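# Load tube rack into fume hood and close sash

## Task

Set the tube rack on the fume hood's work surface so that it lies completely past the orange tape line, stands upright and has every tube seated all the way down in a hole, then lower the sash until it is fully closed. The rack and tubes must never touch the floor, and the robot must not tip over or finish leaning. Everything must stay in place without the robot supporting it, so release the rack and back away at the end.

## Robot and tools

Robot: a Hello Robot Stretch 4 with a single arm. It has an omni-wheel base, a lift that rides up and down a mast, a telescoping arm reaching forward, a three-joint wrist (yaw, pitch, roll) and a two-finger gripper. It stands about 1.6 m tall, and the base rim is at most 0.23 m from the base origin. Loose objects may occasionally get a brief push from outside.

Frames: the base frame has its origin on the floor below the base centre, with x ahead, y to the left and z up. hand_pose is reported in this frame and marks a point between the open fingertips. Its printed value may be somewhat off. The odometry frame is the base frame as it was when the scene began. base_odometry counts wheel rotation only, so slipping shows up as travel. Heading runs from -3.142 to 3.142, positive to the left.

execute_actions takes "actions", a list holding one action or none (an empty list only reports state and pictures), plus an optional "cameras" list drawn from head_camera, head_left_camera, head_right_camera, wrist_camera or all. Omitted, null or ["all"] returns every camera, and [] returns none. An action may contain "base", "joints" or both, optionally with "pace" and "contact_limits". Alternatively it is just {"end_of_arm": "enable_torque"}, which re-powers a wrist or gripper motor that shut off.

"base" holds one command only, and each is a relative move from where the base last measured itself: translate_m (metres, forward positive, -2 to 2), strafe_m (metres, left positive, -2 to 2) or rotate_rad (radians, counter-clockwise positive, -3.2 to 3.2).

"joints" is a single object keyed by joint name, and every value is an absolute target, not an offset. lift_m runs 0 to 1.2 m. arm_m is the extension, 0 to 0.55 m. wrist_yaw_rad runs -1.134 to 4.276, where 0 points ahead, positive turns left and 3.14 is folded back; above 3.4 the arm may interfere. wrist_pitch_rad runs -1.117 to 4.259, where 0 is level and 1.57 points down. wrist_roll_rad runs -1.117 to 4.259, where 0 keeps the fingers level and positive turns clockwise as seen from behind. gripper_m is the fingertip gap, -0.038 to 0.141 m, and values below 0 press the tips together. Done tolerances are about 0.004 for linear joints, 0.02 rad for yaw and roll, and 0.05 rad for pitch. Joint targets outside their range get clipped to the limit and noted. Any other bad value or unknown key rejects the whole call.

"pace" is slow, default, fast or max. For the base this means 0.1, 0.3, 0.4 or 0.6 m/s and 1, 2, 3 or 4 rad/s. When the lift is above 0.2 the base is slowed further, down to 0.3 m/s and 1 rad/s at full height. "contact_limits" applies only to arm_m and takes a value from 0 (gentlest) to 0.75 (firmest), with 0.5 as the default. No action runs beyond 15 s. Motions in one action start together. Anything you leave out may still be driving toward an earlier target. To unfold the wrist at the start, send lift_m 0.4 together with wrist_yaw_rad 0.

wait takes seconds (0 to 10) and returns state and images. zoom_image takes camera and region [x0, y0, x1, y1] in pixels from the top-left, at most 504 by 504, and works on the latest full image. read_manual only returns licence text. finished_scene takes scene, the number of the current scene, and ends it for good. The goal must already be met and stable when you call it.

Result lines: lidar_m lists 12 distances in 30-degree sectors, starting straight ahead and going counter-clockwise (4th left, 7th behind, 10th right). "-" means nothing seen, or something closer than 0.25 m. It misses glass and thin legs. wrist_depth_mm is a 7x7 grid of median depths from 100 to 2000 mm, starting top left. base_tilt is in degrees, with forward and right positive. A disagreement between turned_by_wheels and turned_by_imu of more than about 0.1 rad suggests a collision or slip. motor_effort is a percentage with the peak in brackets. Steady offsets and noise are present. For wheels, positive means turning right.

Statuses: done, off_target, contact_stop_at_<key> (the part went slack), limit_stop_at_<name> (e.g. tilt above 6 degrees, or own_body), time_out and torque_fault. After a torque_fault the motor hangs limp until you send enable_torque. on_its_own lists things you did not command. Its "held at" shows a target, not a position. When a call reports a stop, later calls in the same reply are skipped.

Gripping: command a gap narrower than the object. Squeezing harder pulls the object toward the wrist. Neither the reading nor "done" proves you have a grip, but a firm squeeze changes gripper effort. If the fingertips jam on a surface, raise the lift.

Avoid the following. Don't drive or turn carrying more than 1 kg with the arm beyond 0.2, especially at fast paces. Don't push hard, high up or at a high contact limit, since any of these can tip the robot. Keep the wrist from being forced into things, which causes torque faults. Raising pitch while rolled can cause self-collision stops. Avoid drops, slams and letting anything hit the floor.

Each tool is called after "Request:" as name(argument=value, ...) on one line, values as JSON.

## Session

Request:
execute_actions(actions=[])

Scene clock: 0.00 s.
base_odometry: x=+0.000 y=+0.000 heading=+0.000 (m, m, rad; odometry frame)
turned_by_wheels: +0.000 (rad since the last result)
turned_by_imu: +0.000 (rad since the last result)
base_tilt: forward=+0.5 right=+0.3 (deg)
lidar_m: 2.28 2.12 1.10 1.10 1.32 1.41 1.43 1.74 2.39 2.44 1.64 1.45
base_status: not commanded
joint_positions: lift_m=+0.160 arm_m=+0.001 wrist_yaw_rad=+3.102 wrist_pitch_rad=+0.001 wrist_roll_rad=+0.009 gripper_m=+0.057
joint_status: not commanded
motor_effort: lift_m=+19 arm_m=-1 wrist_yaw_rad=-1 wrist_pitch_rad=-9 wrist_roll_rad=-2 gripper_m=-5 wheel_0=+0 wheel_1=+0 wheel_2=+0 (%)
hand_pose: x=-0.1130 y=+0.0988 z=+0.3383 quat_wxyz=(+0.020, +0.000, +0.004, +1.000) (m; base frame)
wrist_depth_mm: 137 139 1661 1537 1464 1430 1308 / - 138 1661 1576 1430 1397 1308 / 106 137 270 1537 1464 1366 1336 / 113 137 1618 1576 1430 1366 1308 / 135 1661 1661 1576 1397 1397 1308 / 1537 1499 217 1464 1182 1336 1308 / 1008 917 854 168 831 946 946
pictures: head_camera, head_left_camera, head_right_camera, wrist_camera
Images, in order (width x height): head_camera 420x560, head_left_camera 420x672, head_right_camera 420x672, wrist_camera 616x392.

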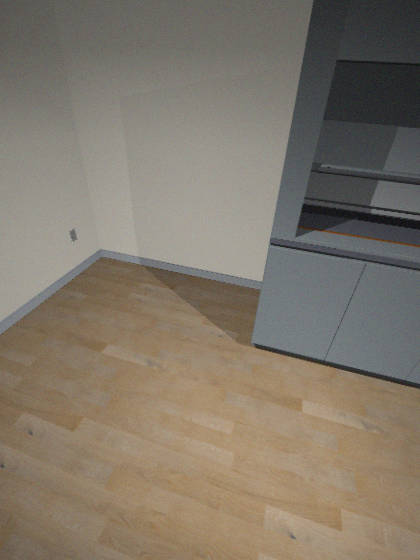

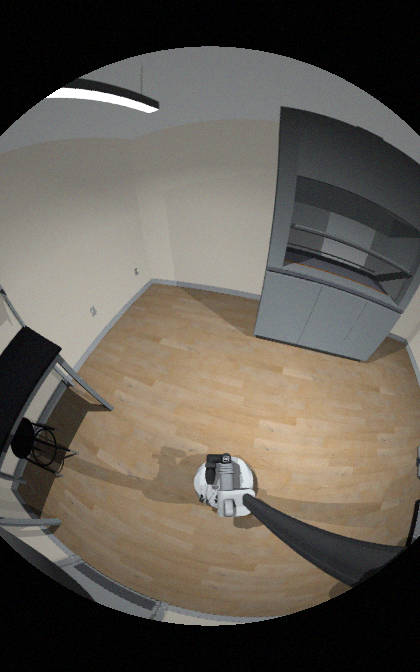

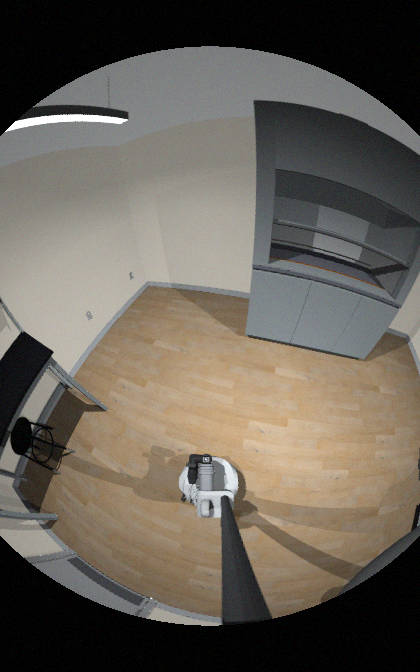

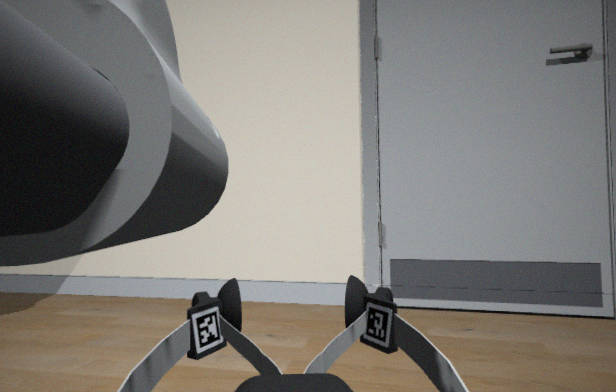

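Request:
execute_actions(actions=[{"base": {"rotate_rad": -0.55}, "joints": {"lift_m": 0.4, "wrist_yaw_rad": 0}}])

Scene clock: 2.50 s.
base_odometry: x=+0.000 y=+0.000 heading=-0.549 (m, m, rad; odometry frame)
turned_by_wheels: -0.549 (rad since the last result)
turned_by_imu: -0.538 (rad since the last result)
base_tilt: forward=+0.5 right=+0.5 (deg)
lidar_m: 1.45 1.46 2.16 1.09 1.10 1.30 1.37 1.43 1.73 2.40 2.39 1.69
base_status: done
joint_positions: lift_m=+0.400 arm_m=+0.001 wrist_yaw_rad=+0.000 wrist_pitch_rad=+0.001 wrist_roll_rad=+0.009 gripper_m=+0.057
joint_status: all done
motor_effort: lift_m=+21(24) arm_m=-1(0) wrist_yaw_rad=-2(7) wrist_pitch_rad=-9(9) wrist_roll_rad=-2(2) gripper_m=-5(4) wheel_0=+3(7) wheel_1=+3(7) wheel_2=+4(13) (%)
hand_pose: x=+0.4603 y=-0.0873 z=+0.5779 quat_wxyz=(+1.000, +0.004, +0.000, +0.000) (m; base frame)
wrist_depth_mm: 1808 1205 1808 - - 1576 - / 1756 1205 1921 - - 1618 - / 1756 1205 1229 1281 1397 1499 - / 1808 1182 1229 1281 1397 1499 - / 1808 1182 1229 1281 1366 1537 - / 1756 1160 218 1281 1336 1499 - / 1576 1182 1205 168 1308 1464 1499
pictures: head_camera, head_left_camera, head_right_camera, wrist_camera
Images, in order (width x height): head_camera 420x560, head_left_camera 420x672, head_right_camera 420x672, wrist_camera 616x392.

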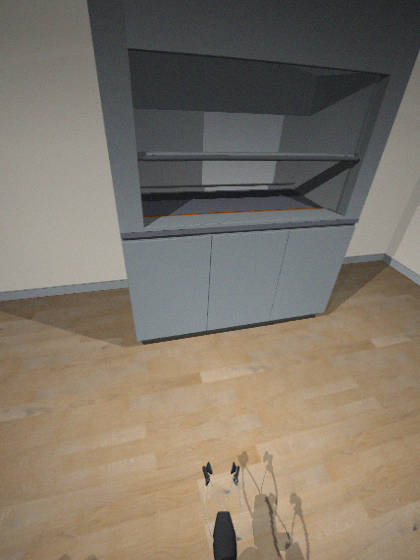

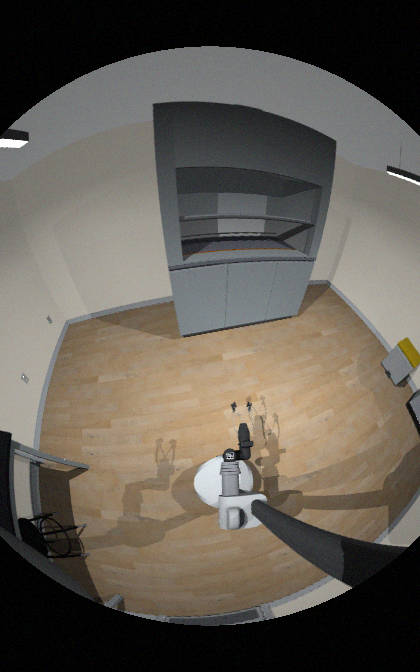

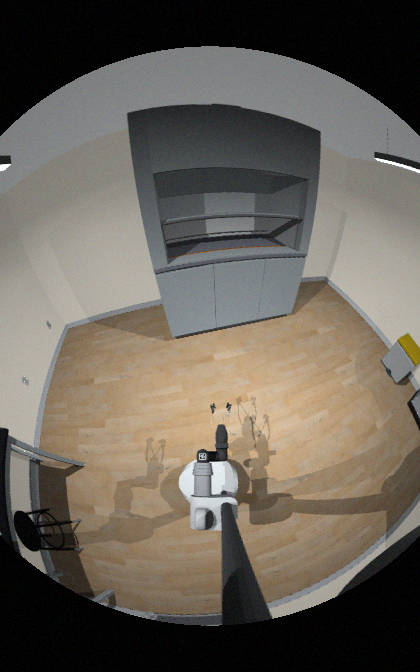

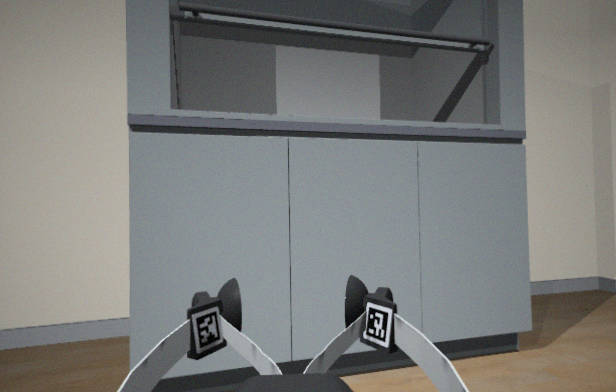

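Request:
execute_actions(actions=[{"base": {"rotate_rad": -1.2}}], cameras=["head_camera", "head_left_camera"])

Scene clock: 4.43 s.
base_odometry: x=+0.000 y=+0.000 heading=-1.748 (m, m, rad; odometry frame)
turned_by_wheels: -1.199 (rad since the last result)
turned_by_imu: -1.177 (rad since the last result)
base_tilt: forward=+0.4 right=+0.5 (deg)
lidar_m: 2.39 1.86 1.48 1.46 2.40 1.09 1.09 1.20 1.44 1.39 1.57 2.30
base_status: done
joint_positions: lift_m=+0.400 arm_m=+0.001 wrist_yaw_rad=+0.000 wrist_pitch_rad=+0.001 wrist_roll_rad=+0.009 gripper_m=+0.057
joint_status: not commanded
motor_effort: lift_m=+20(21) arm_m=+0(0) wrist_yaw_rad=+0(2) wrist_pitch_rad=-10(9) wrist_roll_rad=-2(2) gripper_m=-4(5) wheel_0=+3(5) wheel_1=+3(12) wheel_2=+4(10) (%)
hand_pose: x=+0.4603 y=-0.0874 z=+0.5780 quat_wxyz=(+1.000, +0.004, +0.000, +0.000) (m; base frame)
wrist_depth_mm: - - - - - - - / - - - - - - - / - - - - - - - / - - - - - - - / - - - - - - - / - - 218 - 1863 - - / 1576 1430 1308 168 1308 1464 1464
pictures: head_camera, head_left_camera
Images, in order (width x height): head_camera 420x560, head_left_camera 420x672.

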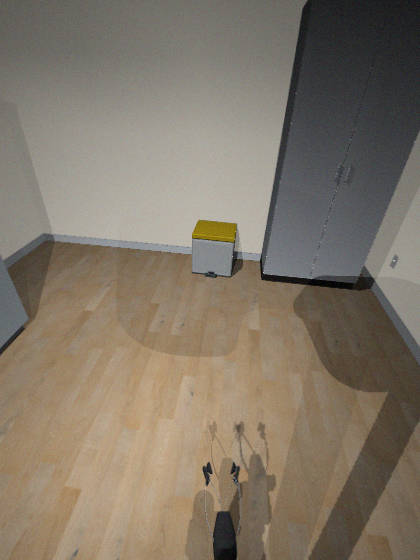

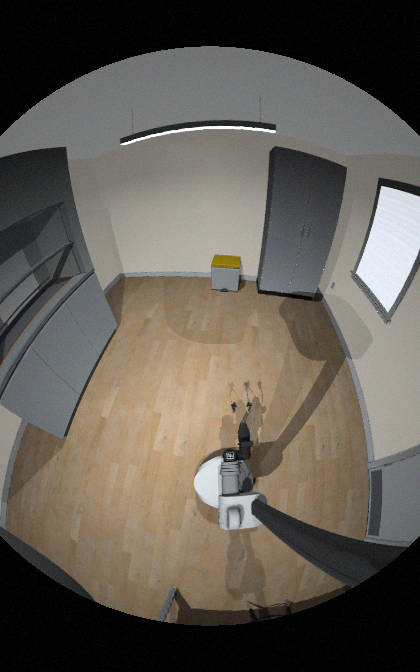

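Request:
execute_actions(actions=[{"base": {"rotate_rad": 3.1}, "joints": {"lift_m": 0.8}}])

Scene clock: 7.37 s.
base_odometry: x=+0.000 y=+0.000 heading=+1.351 (m, m, rad; odometry frame)
turned_by_wheels: +3.099 (rad since the last result)
turned_by_imu: +3.045 (rad since the last result)
base_tilt: forward=+0.4 right=+0.1 (deg)
lidar_m: 1.08 1.19 1.45 1.40 1.56 2.24 2.43 1.94 1.50 1.43 2.46 1.12
base_status: done
joint_positions: lift_m=+0.800 arm_m=+0.001 wrist_yaw_rad=+0.000 wrist_pitch_rad=+0.001 wrist_roll_rad=+0.009 gripper_m=+0.057
joint_status: all done
motor_effort: lift_m=+21(23) arm_m=-1(1) wrist_yaw_rad=-1(1) wrist_pitch_rad=-9(9) wrist_roll_rad=-2(2) gripper_m=-4(4) wheel_0=-3(8) wheel_1=-3(12) wheel_2=-4(11) (%)
hand_pose: x=+0.4603 y=-0.0874 z=+0.9779 quat_wxyz=(+1.000, +0.004, +0.000, +0.000) (m; base frame)
wrist_depth_mm: 1618 1576 1618 1618 1618 1661 1537 / 1708 1661 1661 1661 1618 1618 1576 / 1661 1708 1618 1618 1618 1576 1618 / 1708 1708 1661 1618 1661 1576 1537 / 1078 1008 991 960 1229 1618 1537 / 1708 1618 218 1576 891 1537 1537 / 1661 1138 1160 168 878 1537 1576
pictures: head_camera, head_left_camera, head_right_camera, wrist_camera
Images, in order (width x height): head_camera 420x560, head_left_camera 420x672, head_right_camera 420x672, wrist_camera 616x392.

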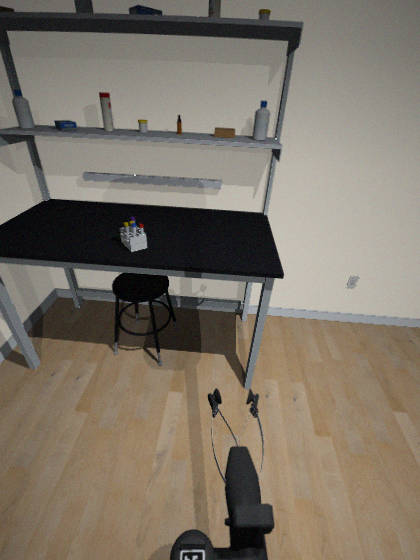

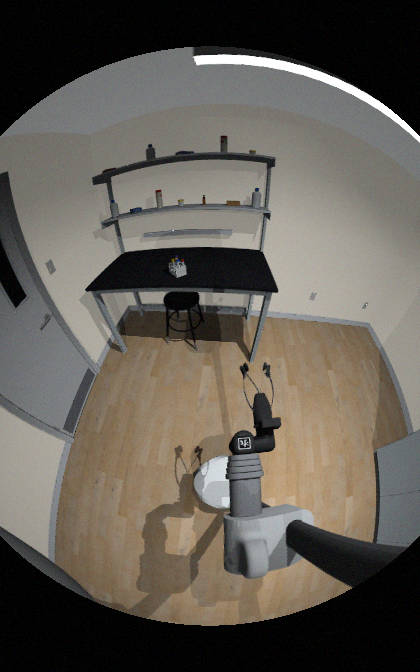

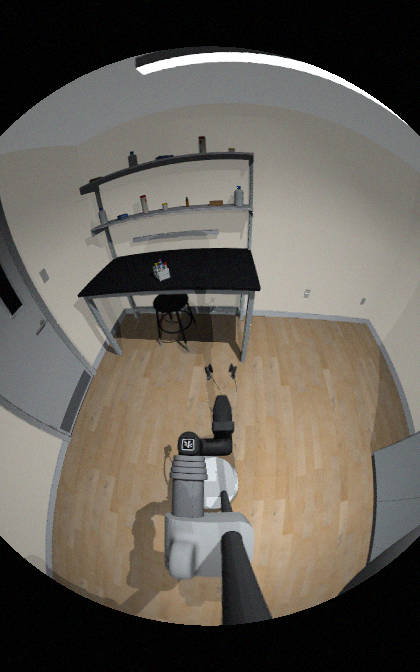

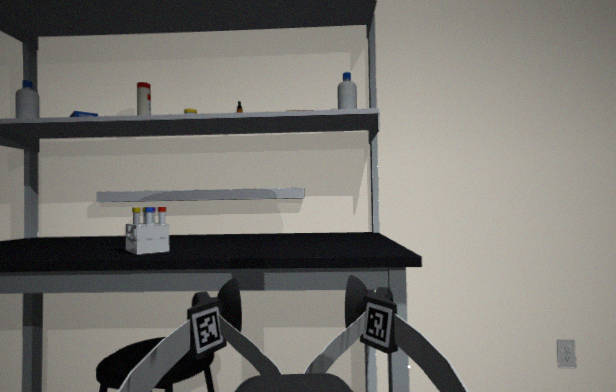

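Request:
zoom_image(camera="head_camera", region=[90, 190, 180, 270])

Request:
zoom_image(camera="wrist_camera", region=[100, 190, 200, 270])

Region (90, 190, 180, 270) of head_camera's 420x560 image, scaled by 5.600, with more detail than that image has.

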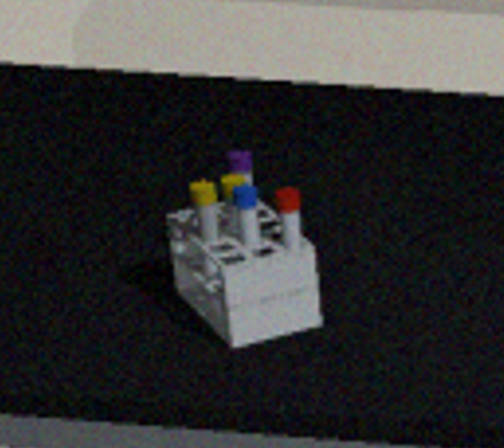

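Region (100, 190, 200, 270) of wrist_camera's 616x392 image, scaled by 5.040; it fills the top 403 rows of this view, and the rest is white.

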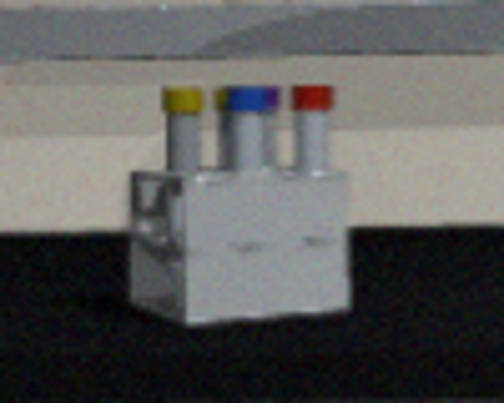

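Request:
execute_actions(actions=[{"base": {"translate_m": 0.55}, "joints": {"lift_m": 0.85, "gripper_m": 0.13}}], cameras=["head_camera"])

Request:
execute_actions(actions=[{"base": {"rotate_rad": 0.5}}], cameras=["head_camera", "wrist_camera"])

Scene clock: 11.90 s.
base_odometry: x=+0.120 y=+0.537 heading=+1.351 (m, m, rad; odometry frame)
turned_by_wheels: +0.000 (rad since the last result)
turned_by_imu: -0.001 (rad since the last result)
base_tilt: forward=+0.4 right=+0.4 (deg)
lidar_m: 0.53 0.60 0.88 1.31 1.44 2.22 2.95 1.97 1.57 2.30 1.78 0.56
base_status: done
joint_positions: lift_m=+0.850 arm_m=+0.001 wrist_yaw_rad=+0.000 wrist_pitch_rad=+0.001 wrist_roll_rad=+0.009 gripper_m=+0.130
joint_status: all done
motor_effort: lift_m=+20(22) arm_m=-1(0) wrist_yaw_rad=-1(1) wrist_pitch_rad=-9(9) wrist_roll_rad=-2(2) gripper_m=-2(3) wheel_0=+2(6) wheel_1=+2(7) wheel_2=-2(11) (%)
hand_pose: x=+0.4603 y=-0.0874 z=+1.0280 quat_wxyz=(+1.000, +0.004, +0.000, +0.000) (m; base frame)
wrist_depth_mm: 1182 1138 1138 1098 1098 1078 1078 / 976 991 904 917 891 1078 1060 / 1160 1138 1118 1138 1078 1060 1078 / 1160 1138 1138 1098 1098 1078 1060 / 1138 1118 1138 1098 1078 1060 1060 / 591 216 640 627 554 615 1060 / 427 387 384 148 382 379 430
pictures: head_camera
Images, in order (width x height): head_camera 420x560.

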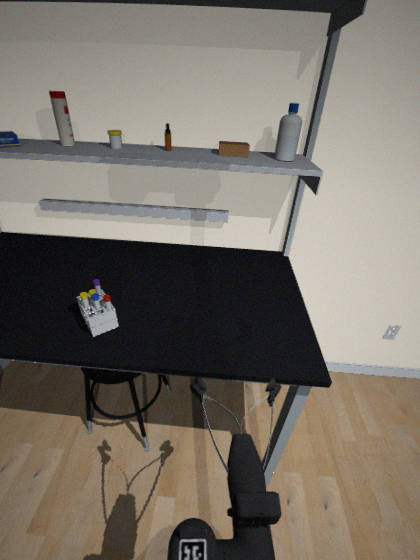

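Scene clock: 13.20 s.
base_odometry: x=+0.120 y=+0.537 heading=+1.851 (m, m, rad; odometry frame)
turned_by_wheels: +0.500 (rad since the last result)
turned_by_imu: +0.491 (rad since the last result)
base_tilt: forward=+0.4 right=+0.3 (deg)
lidar_m: 0.58 0.85 1.30 1.43 2.13 2.96 2.02 1.57 2.34 1.76 0.56 0.53
base_status: done
joint_positions: lift_m=+0.850 arm_m=+0.001 wrist_yaw_rad=+0.000 wrist_pitch_rad=+0.001 wrist_roll_rad=+0.009 gripper_m=+0.130
joint_status: not commanded
motor_effort: lift_m=+20(20) arm_m=+0(1) wrist_yaw_rad=+0(1) wrist_pitch_rad=-10(10) wrist_roll_rad=-1(1) gripper_m=-2(1) wheel_0=-1(4) wheel_1=+0(8) wheel_2=-1(7) (%)
hand_pose: x=+0.4603 y=-0.0874 z=+1.0280 quat_wxyz=(+1.000, +0.004, +0.000, +0.000) (m; base frame)
wrist_depth_mm: 1205 1397 1430 1336 1138 1008 878 / 1205 1464 1464 1098 917 854 866 / 1182 1397 1397 1281 1138 1008 917 / 1205 1464 1499 1281 1118 960 891 / 1138 1366 1397 1078 1118 991 891 / 741 216 634 530 559 554 609 / 1160 564 445 148 379 375 399
pictures: head_camera, wrist_camera
Images, in order (width x height): head_camera 420x560, wrist_camera 616x392.

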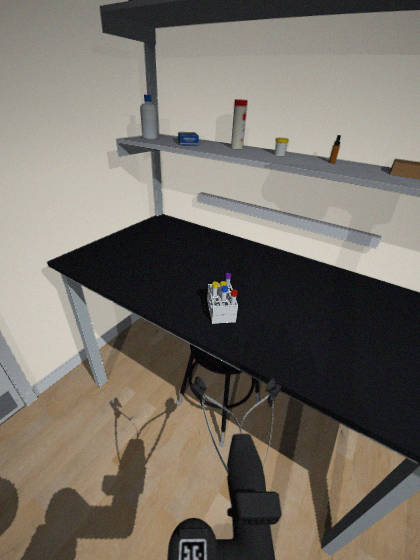

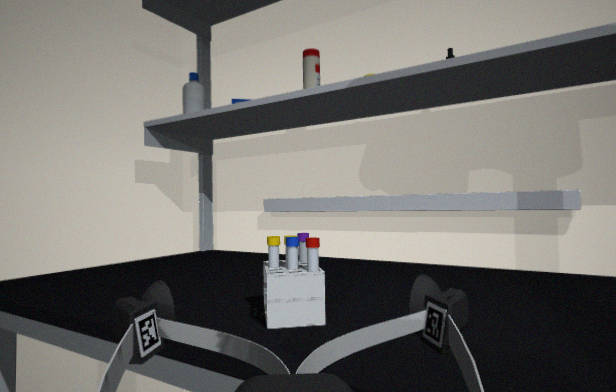

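Request:
zoom_image(camera="head_camera", region=[180, 260, 270, 340])

Request:
zoom_image(camera="wrist_camera", region=[230, 220, 360, 340])

Region (180, 260, 270, 340) of head_camera's 420x560 image, scaled by 5.600, with more detail than that image has.

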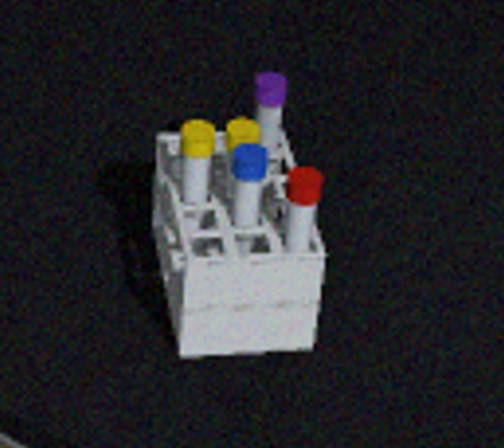

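Region (230, 220, 360, 340) of wrist_camera's 616x392 image, scaled by 3.877; it fills the top 465 rows of this view, and the rest is white.

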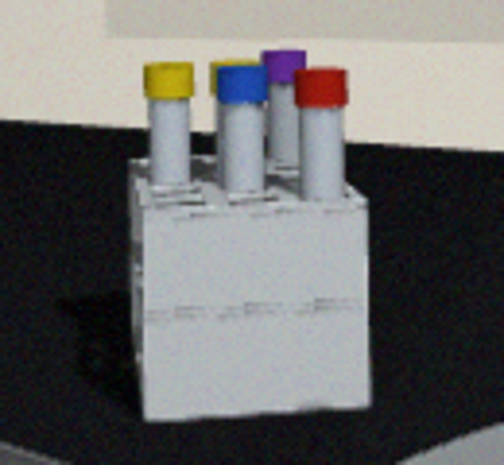

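Request:
execute_actions(actions=[{"base": {"strafe_m": -0.095}, "joints": {"lift_m": 0.80}}], cameras=[])

Request:
execute_actions(actions=[{"base": {"rotate_rad": 0.12}, "joints": {"arm_m": 0.15}}], cameras=["head_camera", "wrist_camera"])

Scene clock: 15.33 s.
base_odometry: x=+0.211 y=+0.563 heading=+1.851 (m, m, rad; odometry frame)
turned_by_wheels: +0.000 (rad since the last result)
turned_by_imu: +0.001 (rad since the last result)
base_tilt: forward=+0.4 right=+0.3 (deg)
lidar_m: 0.54 0.79 1.42 1.52 2.26 3.01 1.93 1.50 2.25 1.71 0.51 0.45
base_status: done
joint_positions: lift_m=+0.800 arm_m=+0.001 wrist_yaw_rad=+0.000 wrist_pitch_rad=+0.001 wrist_roll_rad=+0.009 gripper_m=+0.130
joint_status: all done
motor_effort: lift_m=+17(20) arm_m=-1(0) wrist_yaw_rad=-1(1) wrist_pitch_rad=-9(9) wrist_roll_rad=-1(2) gripper_m=-1(1) wheel_0=+0(8) wheel_1=-1(11) wheel_2=+0(0) (%)
hand_pose: x=+0.4603 y=-0.0874 z=+0.9783 quat_wxyz=(+1.000, +0.004, +0.000, +0.000) (m; base frame)
wrist_depth_mm: 1281 1464 1430 1255 1060 732 707 / 1281 1464 1182 960 976 946 866 / 1281 1430 1397 1255 1078 960 878 / 1229 1537 1430 1205 1060 931 866 / 1160 1025 539 976 946 904 831 / 609 216 449 445 397 392 433 / 1255 535 415 148 289 268 286
pictures: none
No camera images: the call's "cameras" was empty. Leave "cameras" out to get every camera's image.

Scene clock: 16.83 s.
base_odometry: x=+0.211 y=+0.563 heading=+1.970 (m, m, rad; odometry frame)
turned_by_wheels: +0.120 (rad since the last result)
turned_by_imu: +0.118 (rad since the last result)
base_tilt: forward=+0.3 right=+0.5 (deg)
lidar_m: 0.60 0.92 1.41 1.67 2.62 3.02 1.77 1.54 2.25 1.53 0.49 0.47
base_status: done
joint_positions: lift_m=+0.800 arm_m=+0.149 wrist_yaw_rad=+0.000 wrist_pitch_rad=+0.000 wrist_roll_rad=+0.009 gripper_m=+0.130
joint_status: all done
motor_effort: lift_m=+17(17) arm_m=+6(7) wrist_yaw_rad=-2(0) wrist_pitch_rad=-9(10) wrist_roll_rad=-2(2) gripper_m=+0(1) wheel_0=-2(6) wheel_1=-2(9) wheel_2=-2(9) (%)
hand_pose: x=+0.6083 y=-0.0874 z=+0.9783 quat_wxyz=(+1.000, +0.004, +0.000, +0.000) (m; base frame)
wrist_depth_mm: 1118 1281 1499 1229 732 699 707 / 1098 1308 1160 976 991 866 778 / 1098 1308 1366 1205 1042 891 788 / 1078 1308 1397 1160 991 866 768 / 1042 1008 976 384 917 854 759 / 530 215 445 379 392 389 427 / 1078 329 272 148 268 265 282
pictures: head_camera, wrist_camera
Images, in order (width x height): head_camera 420x560, wrist_camera 616x392.

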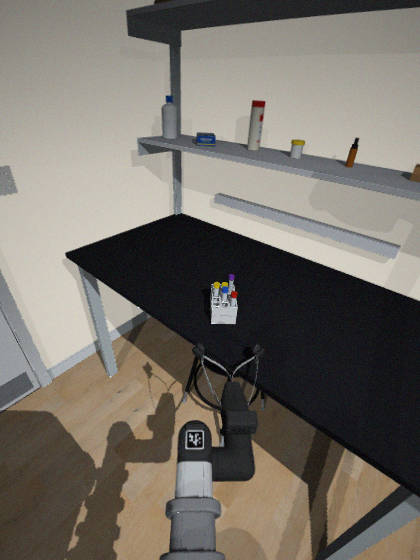

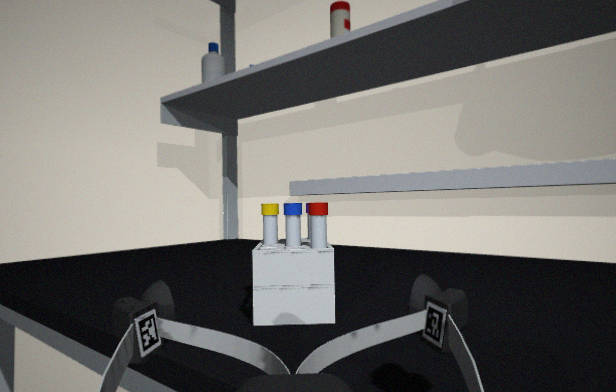

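Request:
execute_actions(actions=[{"joints": {"lift_m": 0.845, "arm_m": 0.2}}], cameras=[])

Request:
execute_actions(actions=[{"joints": {"wrist_pitch_rad": 0.2, "arm_m": 0.28}}], cameras=["head_camera", "wrist_camera"])

Scene clock: 18.77 s.
base_odometry: x=+0.211 y=+0.563 heading=+1.970 (m, m, rad; odometry frame)
turned_by_wheels: +0.000 (rad since the last result)
turned_by_imu: +0.001 (rad since the last result)
base_tilt: forward=+0.6 right=+0.4 (deg)
lidar_m: 0.56 0.93 1.38 1.63 2.64 3.02 1.73 1.52 2.25 1.57 0.47 0.48
base_status: not commanded
joint_positions: lift_m=+0.845 arm_m=+0.199 wrist_yaw_rad=+0.000 wrist_pitch_rad=+0.000 wrist_roll_rad=+0.009 gripper_m=+0.130
joint_status: all done
motor_effort: lift_m=+21(23) arm_m=+7(10) wrist_yaw_rad=+0(0) wrist_pitch_rad=-9(9) wrist_roll_rad=-2(2) gripper_m=+0(1) wheel_0=-1(1) wheel_1=-2(2) wheel_2=-2(2) (%)
hand_pose: x=+0.6582 y=-0.0874 z=+1.0229 quat_wxyz=(+1.000, +0.004, +0.000, +0.000) (m; base frame)
wrist_depth_mm: 1078 1281 1308 1182 946 597 603 / 1098 1281 1098 854 866 831 759 / 1098 1229 1308 1182 991 854 759 / 1078 1255 1397 1118 931 831 732 / 1060 1229 1281 1042 976 842 750 / 627 216 603 332 539 530 580 / 436 370 349 148 368 362 387
pictures: none
No camera images: the call's "cameras" was empty. Leave "cameras" out to get every camera's image.

Scene clock: 19.93 s.
base_odometry: x=+0.211 y=+0.563 heading=+1.970 (m, m, rad; odometry frame)
turned_by_wheels: +0.000 (rad since the last result)
turned_by_imu: +0.000 (rad since the last result)
base_tilt: forward=+0.5 right=+0.4 (deg)
lidar_m: 0.67 0.91 1.40 1.65 2.60 3.00 1.75 1.54 2.26 1.54 0.49 0.49
base_status: not commanded
joint_positions: lift_m=+0.845 arm_m=+0.279 wrist_yaw_rad=+0.000 wrist_pitch_rad=+0.202 wrist_roll_rad=+0.009 gripper_m=+0.130
joint_status: all done
motor_effort: lift_m=+21(21) arm_m=+6(10) wrist_yaw_rad=+0(0) wrist_pitch_rad=-8(8) wrist_roll_rad=-2(2) gripper_m=-1(2) wheel_0=-2(2) wheel_1=-2(2) wheel_2=-2(2) (%)
hand_pose: x=+0.7324 y=-0.0874 z=+0.9651 quat_wxyz=(+0.995, +0.004, +0.101, +0.000) (m; base frame)
wrist_depth_mm: 976 1060 1078 1008 878 750 676 / 1008 1182 1229 1060 878 768 683 / 1025 1205 1255 1042 878 778 691 / 946 854 842 279 820 768 699 / 480 473 427 255 462 455 459 / 327 216 303 262 300 301 319 / 262 236 236 148 235 234 244
pictures: head_camera, wrist_camera
Images, in order (width x height): head_camera 420x560, wrist_camera 616x392.

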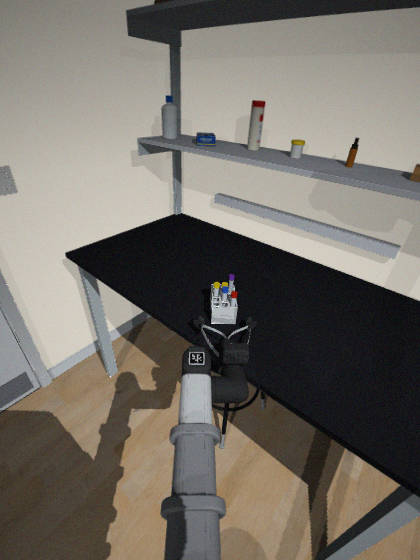

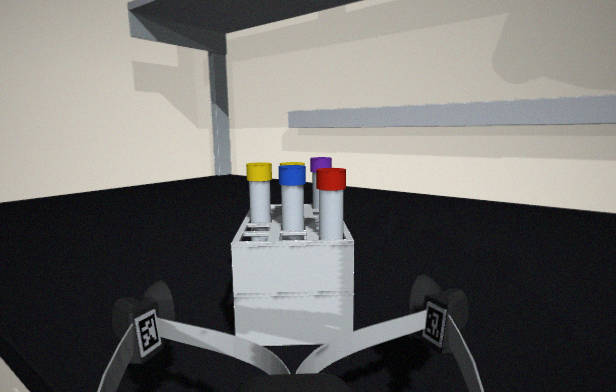

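Request:
execute_actions(actions=[{"joints": {"lift_m": 0.841, "arm_m": 0.33}, "pace": "slow", "contact_limits": {"arm_m": 0.2}}], cameras=["head_camera", "wrist_camera"])

Scene clock: 21.83 s.
base_odometry: x=+0.211 y=+0.563 heading=+1.970 (m, m, rad; odometry frame)
turned_by_wheels: +0.000 (rad since the last result)
turned_by_imu: +0.001 (rad since the last result)
base_tilt: forward=+0.3 right=+0.3 (deg)
lidar_m: 0.67 0.93 1.40 1.63 2.61 3.03 1.72 1.49 2.24 1.59 0.49 0.49
base_status: not commanded
joint_positions: lift_m=+0.841 arm_m=+0.329 wrist_yaw_rad=+0.000 wrist_pitch_rad=+0.202 wrist_roll_rad=+0.009 gripper_m=+0.130
joint_status: all done
motor_effort: lift_m=+17(20) arm_m=+7(9) wrist_yaw_rad=+0(0) wrist_pitch_rad=-8(7) wrist_roll_rad=-2(2) gripper_m=-2(1) wheel_0=-1(2) wheel_1=-2(2) wheel_2=-2(2) (%)
contact_limits: arm_m 0.2
hand_pose: x=+0.7824 y=-0.0874 z=+0.9615 quat_wxyz=(+0.995, +0.004, +0.101, +0.000) (m; base frame)
wrist_depth_mm: 960 1060 1042 960 831 723 647 / 960 1160 1160 1008 831 723 640 / 991 1160 1229 1025 854 750 668 / 946 842 707 231 820 732 683 / 459 459 387 208 452 445 449 / 322 216 208 208 212 293 310 / 246 232 214 148 229 229 239
pictures: head_camera, wrist_camera
Images, in order (width x height): head_camera 420x560, wrist_camera 616x392.

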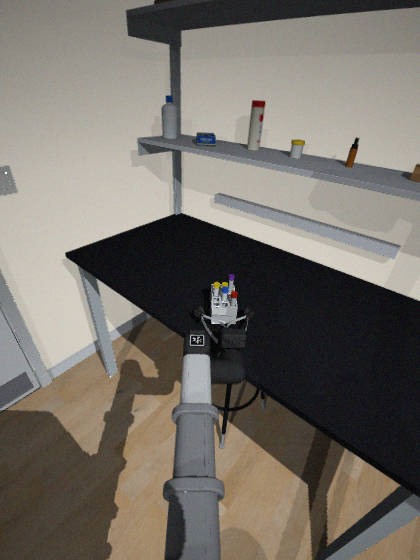

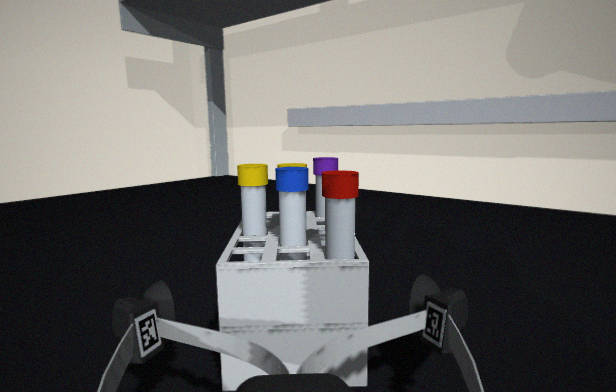

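Request:
execute_actions(actions=[{"joints": {"gripper_m": 0.082}}], cameras=["head_camera", "wrist_camera"])

Request:
zoom_image(camera="head_camera", region=[180, 260, 280, 360])

Scene clock: 23.40 s.
base_odometry: x=+0.211 y=+0.563 heading=+1.970 (m, m, rad; odometry frame)
turned_by_wheels: +0.000 (rad since the last result)
turned_by_imu: +0.001 (rad since the last result)
base_tilt: forward=+0.4 right=+0.4 (deg)
lidar_m: 0.67 0.91 1.43 1.63 2.62 3.00 1.75 1.53 2.24 1.56 0.50 0.48
base_status: not commanded
joint_positions: lift_m=+0.841 arm_m=+0.329 wrist_yaw_rad=+0.000 wrist_pitch_rad=+0.202 wrist_roll_rad=+0.009 gripper_m=+0.082
joint_status: all done
motor_effort: lift_m=+17(17) arm_m=+7(6) wrist_yaw_rad=-1(1) wrist_pitch_rad=-8(9) wrist_roll_rad=-2(2) gripper_m=-3(2) wheel_0=-1(1) wheel_1=-2(2) wheel_2=-2(2) (%)
hand_pose: x=+0.7824 y=-0.0874 z=+0.9615 quat_wxyz=(+0.995, +0.004, +0.101, +0.000) (m; base frame)
wrist_depth_mm: 960 1060 1025 946 842 723 654 / 960 1160 1138 1008 831 723 640 / 960 1138 1229 1025 854 750 668 / 946 842 707 230 788 741 668 / 466 455 389 209 449 445 442 / 320 317 207 209 212 309 310 / 245 223 215 160 218 238 239
pictures: head_camera, wrist_camera
Images, in order (width x height): head_camera 420x560, wrist_camera 616x392.

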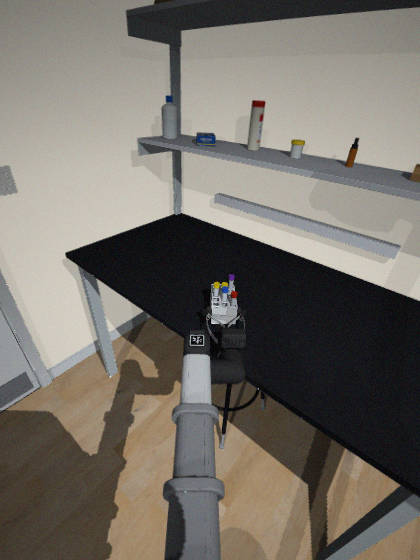

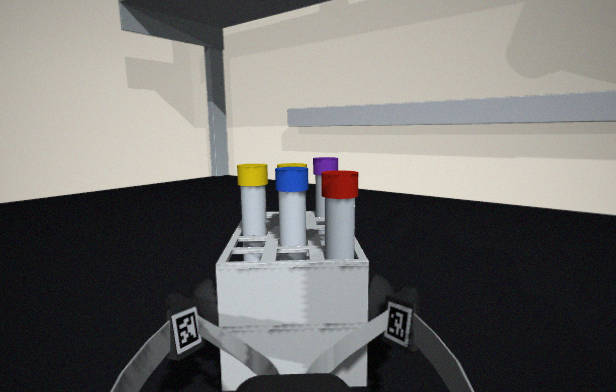

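Region (180, 260, 280, 360) of head_camera's 420x560 image, scaled by 5.040, with more detail than that image has.

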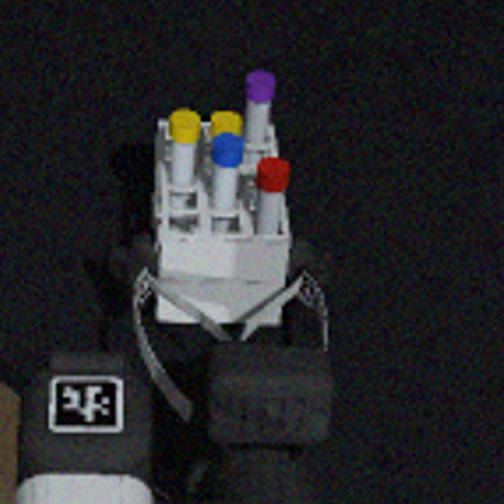

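Request:
execute_actions(actions=[{"joints": {"gripper_m": 0.03}}], cameras=["wrist_camera"])

Scene clock: 24.87 s.
base_odometry: x=+0.211 y=+0.563 heading=+1.970 (m, m, rad; odometry frame)
turned_by_wheels: +0.000 (rad since the last result)
turned_by_imu: +0.001 (rad since the last result)
base_tilt: forward=+0.4 right=+0.5 (deg)
lidar_m: 0.67 0.89 1.39 1.62 2.63 3.02 1.74 1.54 2.26 1.56 0.49 0.48
base_status: not commanded
joint_positions: lift_m=+0.841 arm_m=+0.329 wrist_yaw_rad=+0.000 wrist_pitch_rad=+0.204 wrist_roll_rad=+0.009 gripper_m=+0.031
joint_status: all done
motor_effort: lift_m=+16(17) arm_m=+7(6) wrist_yaw_rad=+0(0) wrist_pitch_rad=-13(12) wrist_roll_rad=-2(2) gripper_m=-26(28) wheel_0=-1(1) wheel_1=-2(2) wheel_2=-2(2) (%)
hand_pose: x=+0.7823 y=-0.0874 z=+0.9611 quat_wxyz=(+0.995, +0.004, +0.102, +0.000) (m; base frame)
wrist_depth_mm: 960 1042 1025 976 820 732 647 / 976 1160 1138 1008 820 732 634 / 991 1182 1229 1008 854 750 661 / 946 820 707 213 778 750 668 / 462 459 384 211 442 439 442 / 317 314 191 191 194 307 307 / 244 172 195 195 199 217 237
pictures: wrist_camera
Images, in order (width x height): wrist_camera 616x392.

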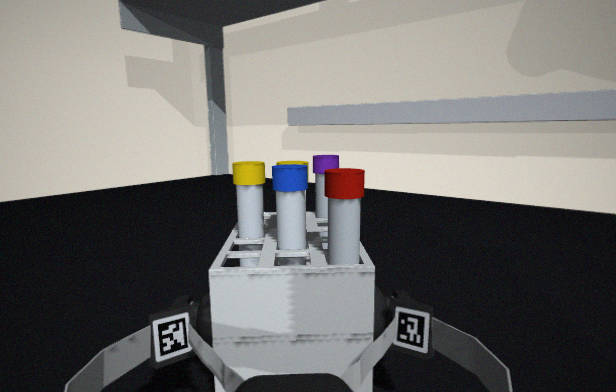

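Request:
execute_actions(actions=[{"joints": {"gripper_m": 0.01}}], cameras=[])

Request:
execute_actions(actions=[{"joints": {"lift_m": 0.875}, "pace": "slow"}], cameras=["head_camera", "wrist_camera"])

Scene clock: 25.90 s.
base_odometry: x=+0.211 y=+0.563 heading=+1.970 (m, m, rad; odometry frame)
turned_by_wheels: +0.000 (rad since the last result)
turned_by_imu: +0.000 (rad since the last result)
base_tilt: forward=+0.5 right=+0.2 (deg)
lidar_m: 0.63 0.95 1.41 1.62 2.64 3.02 1.75 1.53 2.22 1.58 0.48 0.48
base_status: not commanded
joint_positions: lift_m=+0.841 arm_m=+0.329 wrist_yaw_rad=+0.000 wrist_pitch_rad=+0.204 wrist_roll_rad=+0.009 gripper_m=+0.011
joint_status: all done
motor_effort: lift_m=+17(17) arm_m=+6(6) wrist_yaw_rad=-1(1) wrist_pitch_rad=-13(12) wrist_roll_rad=-2(2) gripper_m=-32(32) wheel_0=-1(1) wheel_1=-2(2) wheel_2=-2(2) (%)
hand_pose: x=+0.7823 y=-0.0874 z=+0.9611 quat_wxyz=(+0.995, +0.004, +0.102, +0.000) (m; base frame)
wrist_depth_mm: 960 1078 1042 960 842 723 640 / 976 1138 1138 991 831 732 634 / 976 1160 1205 991 842 750 676 / 946 809 707 208 778 741 676 / 455 452 384 208 442 442 442 / 319 314 186 186 189 309 309 / 243 170 189 189 191 170 236
pictures: none
No camera images: the call's "cameras" was empty. Leave "cameras" out to get every camera's image.

Scene clock: 27.00 s.
base_odometry: x=+0.211 y=+0.563 heading=+1.970 (m, m, rad; odometry frame)
turned_by_wheels: +0.000 (rad since the last result)
turned_by_imu: +0.000 (rad since the last result)
base_tilt: forward=+0.4 right=+0.3 (deg)
lidar_m: 0.51 0.94 1.42 1.63 2.64 3.00 1.78 1.55 2.25 1.56 0.49 0.50
base_status: not commanded
joint_positions: lift_m=+0.875 arm_m=+0.329 wrist_yaw_rad=+0.000 wrist_pitch_rad=+0.204 wrist_roll_rad=+0.009 gripper_m=+0.011
joint_status: all done
motor_effort: lift_m=+22(22) arm_m=+7(6) wrist_yaw_rad=-1(0) wrist_pitch_rad=-13(12) wrist_roll_rad=-2(2) gripper_m=-31(33) wheel_0=-1(1) wheel_1=-2(2) wheel_2=-2(2) (%)
hand_pose: x=+0.7823 y=-0.0874 z=+0.9946 quat_wxyz=(+0.995, +0.004, +0.102, +0.000) (m; base frame)
wrist_depth_mm: 976 1042 1008 931 831 732 647 / 960 1138 1138 991 831 741 654 / 991 1160 1205 991 854 715 640 / 976 1118 854 209 854 768 683 / 569 559 473 208 549 544 544 / 392 382 185 186 189 377 377 / 300 170 189 190 191 170 290
pictures: head_camera, wrist_camera
Images, in order (width x height): head_camera 420x560, wrist_camera 616x392.

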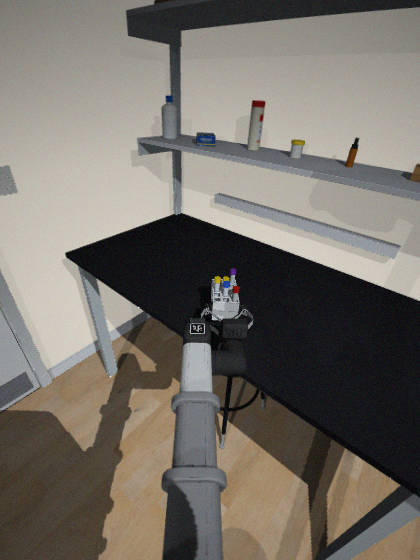

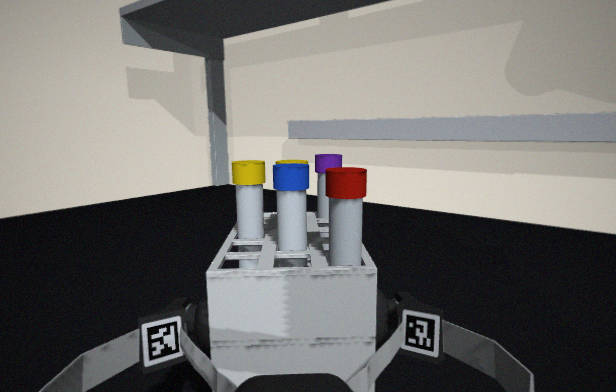

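Request:
execute_actions(actions=[{"base": {"translate_m": -1.15}, "joints": {"arm_m": 0.0, "lift_m": 0.89}}], cameras=["wrist_camera"])

Request:
execute_actions(actions=[{"base": {"rotate_rad": -2.25}, "pace": "slow"}])

Scene clock: 33.00 s.
base_odometry: x=+0.658 y=-0.497 heading=+1.970 (m, m, rad; odometry frame)
turned_by_wheels: +0.000 (rad since the last result)
turned_by_imu: +0.007 (rad since the last result)
base_tilt: forward=+0.6 right=+0.4 (deg)
lidar_m: 0.44 2.18 2.19 2.48 2.21 2.56 0.82 0.68 0.65 1.71 2.17 0.45
base_status: done
joint_positions: lift_m=+0.890 arm_m=+0.002 wrist_yaw_rad=+0.000 wrist_pitch_rad=+0.204 wrist_roll_rad=+0.009 gripper_m=+0.011
joint_status: all done
motor_effort: lift_m=+21(21) arm_m=-6(6) wrist_yaw_rad=-1(2) wrist_pitch_rad=-14(14) wrist_roll_rad=-2(1) gripper_m=-33(33) wheel_0=-2(8) wheel_1=-1(4) wheel_2=-1(12) (%)
hand_pose: x=+0.4553 y=-0.0874 z=+1.0095 quat_wxyz=(+0.995, +0.004, +0.102, +0.000) (m; base frame)
wrist_depth_mm: 1661 - - - 1863 1661 1537 / 1756 - - - 1921 1661 1537 / 1708 - - - - 1756 1576 / 1756 - - 208 1255 1661 1618 / 1808 - - 208 - 1756 1618 / 1863 - 185 186 189 1808 1661 / 1708 170 190 190 191 170 1618
pictures: wrist_camera
Images, in order (width x height): wrist_camera 616x392.

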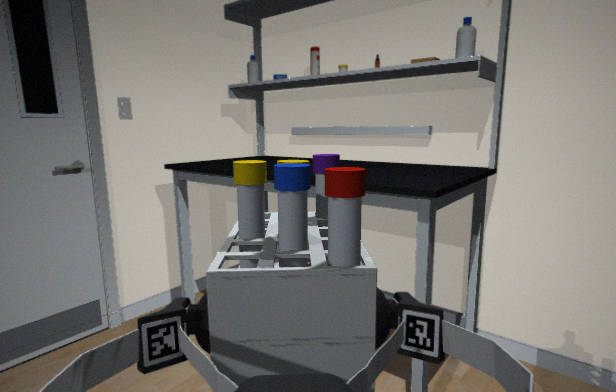

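Scene clock: 36.53 s.
base_odometry: x=+0.658 y=-0.496 heading=-0.279 (m, m, rad; odometry frame)
turned_by_wheels: -2.249 (rad since the last result)
turned_by_imu: -2.207 (rad since the last result)
base_tilt: forward=+0.4 right=+0.4 (deg)
lidar_m: 0.41 0.72 2.24 1.82 1.47 2.05 2.20 2.34 2.21 2.21 0.94 0.43
base_status: done
joint_positions: lift_m=+0.890 arm_m=+0.002 wrist_yaw_rad=+0.000 wrist_pitch_rad=+0.204 wrist_roll_rad=+0.009 gripper_m=+0.011
joint_status: not commanded
motor_effort: lift_m=+21(21) arm_m=-6(6) wrist_yaw_rad=-1(0) wrist_pitch_rad=-14(14) wrist_roll_rad=-2(2) gripper_m=-32(32) wheel_0=+3(4) wheel_1=+4(8) wheel_2=+3(9) (%)
hand_pose: x=+0.4553 y=-0.0874 z=+1.0095 quat_wxyz=(+0.995, +0.004, +0.102, +0.000) (m; base frame)
wrist_depth_mm: 433 634 991 1008 1025 1025 1025 / 439 634 1042 1060 1060 1042 1042 / 452 621 1060 1078 1078 1060 1098 / 459 634 878 206 1008 976 960 / 469 500 477 207 496 488 488 / 484 484 186 186 189 496 492 / 492 170 189 190 192 170 508
pictures: head_camera, head_left_camera, head_right_camera, wrist_camera
Images, in order (width x height): head_camera 420x560, head_left_camera 420x672, head_right_camera 420x672, wrist_camera 616x392.

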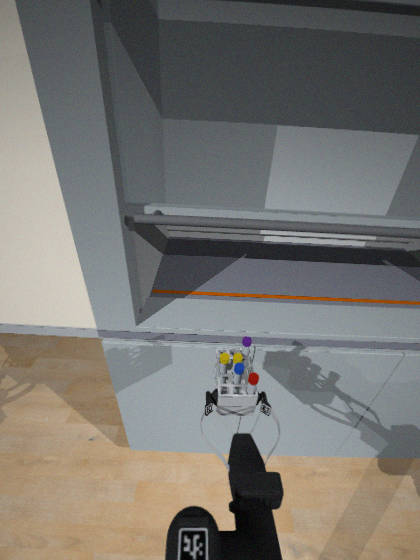

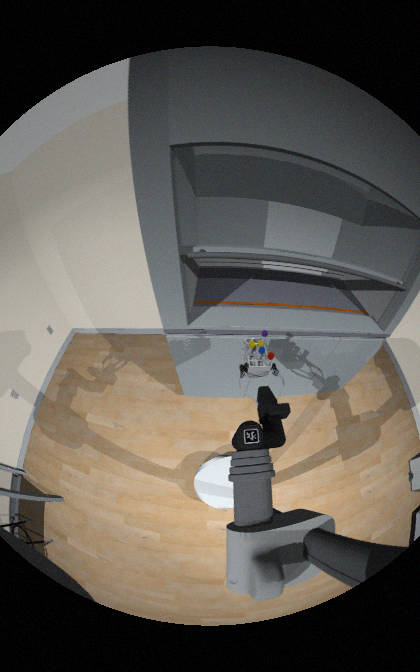

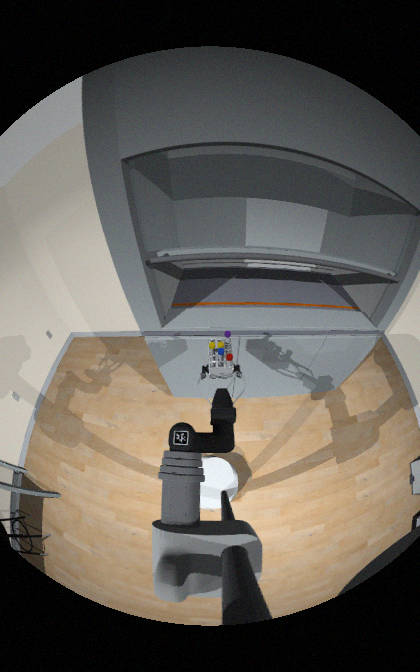

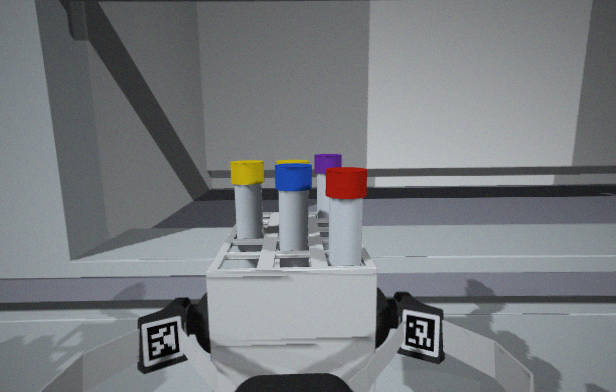

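Request:
zoom_image(camera="wrist_camera", region=[0, 0, 240, 150])

Request:
zoom_image(camera="head_camera", region=[90, 170, 270, 350])

Region (0, 0, 240, 150) of wrist_camera's 616x392 image, scaled by 2.100; it fills the top 315 rows of this view, and the rest is white.

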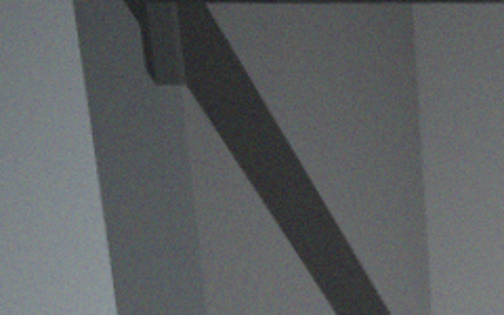

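Region (90, 170, 270, 350) of head_camera's 420x560 image, scaled by 2.800, with more detail than that image has.

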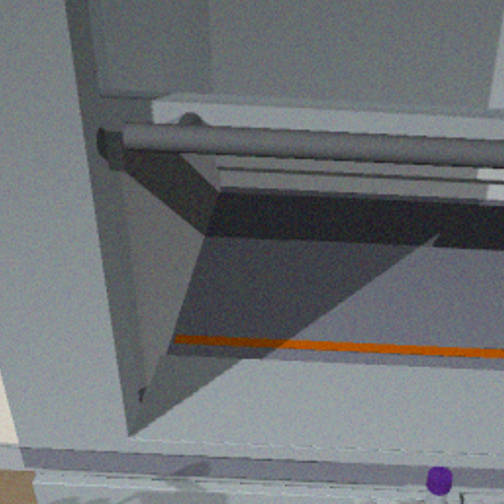

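Request:
execute_actions(actions=[{"base": {"translate_m": 0.3}, "joints": {"lift_m": 0.9}}], cameras=["head_camera", "wrist_camera", "head_left_camera"])

Scene clock: 40.43 s.
base_odometry: x=+0.947 y=-0.579 heading=-0.279 (m, m, rad; odometry frame)
turned_by_wheels: +0.000 (rad since the last result)
turned_by_imu: +0.000 (rad since the last result)
base_tilt: forward=+0.5 right=+0.5 (deg)
lidar_m: 0.36 0.37 1.84 2.14 1.61 2.00 2.51 2.65 2.29 2.56 0.53 0.38
base_status: done
joint_positions: lift_m=+0.900 arm_m=+0.002 wrist_yaw_rad=+0.000 wrist_pitch_rad=+0.204 wrist_roll_rad=+0.009 gripper_m=+0.011
joint_status: all done
motor_effort: lift_m=+21(25) arm_m=-6(7) wrist_yaw_rad=-1(0) wrist_pitch_rad=-14(14) wrist_roll_rad=-2(2) gripper_m=-32(33) wheel_0=+1(8) wheel_1=+1(6) wheel_2=-2(12) (%)
hand_pose: x=+0.4553 y=-0.0874 z=+1.0195 quat_wxyz=(+0.995, +0.004, +0.102, +0.000) (m; base frame)
wrist_depth_mm: 410 609 750 759 741 759 750 / 407 609 768 768 759 778 759 / 407 615 778 778 788 788 788 / 407 609 798 208 798 809 809 / 404 549 504 208 585 580 574 / 389 415 186 186 189 407 404 / 286 171 189 190 191 170 279
pictures: head_camera, head_left_camera, wrist_camera
Images, in order (width x height): head_camera 420x560, head_left_camera 420x672, wrist_camera 616x392.

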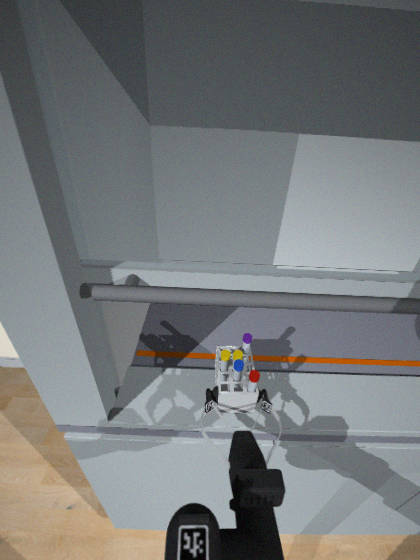

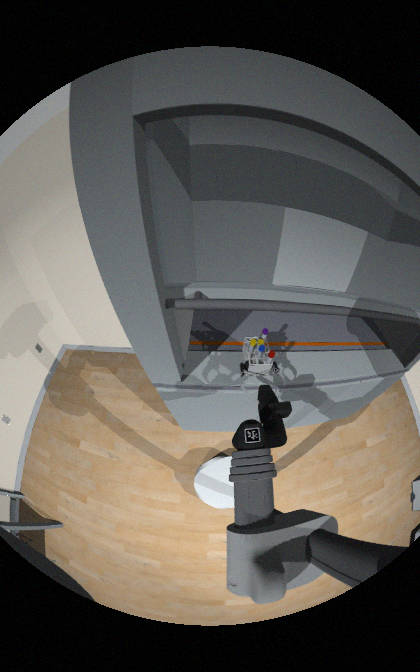

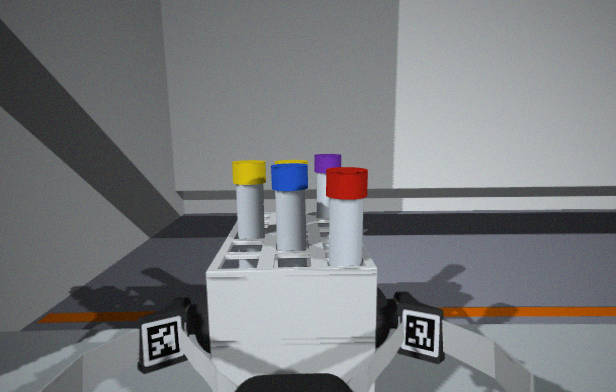

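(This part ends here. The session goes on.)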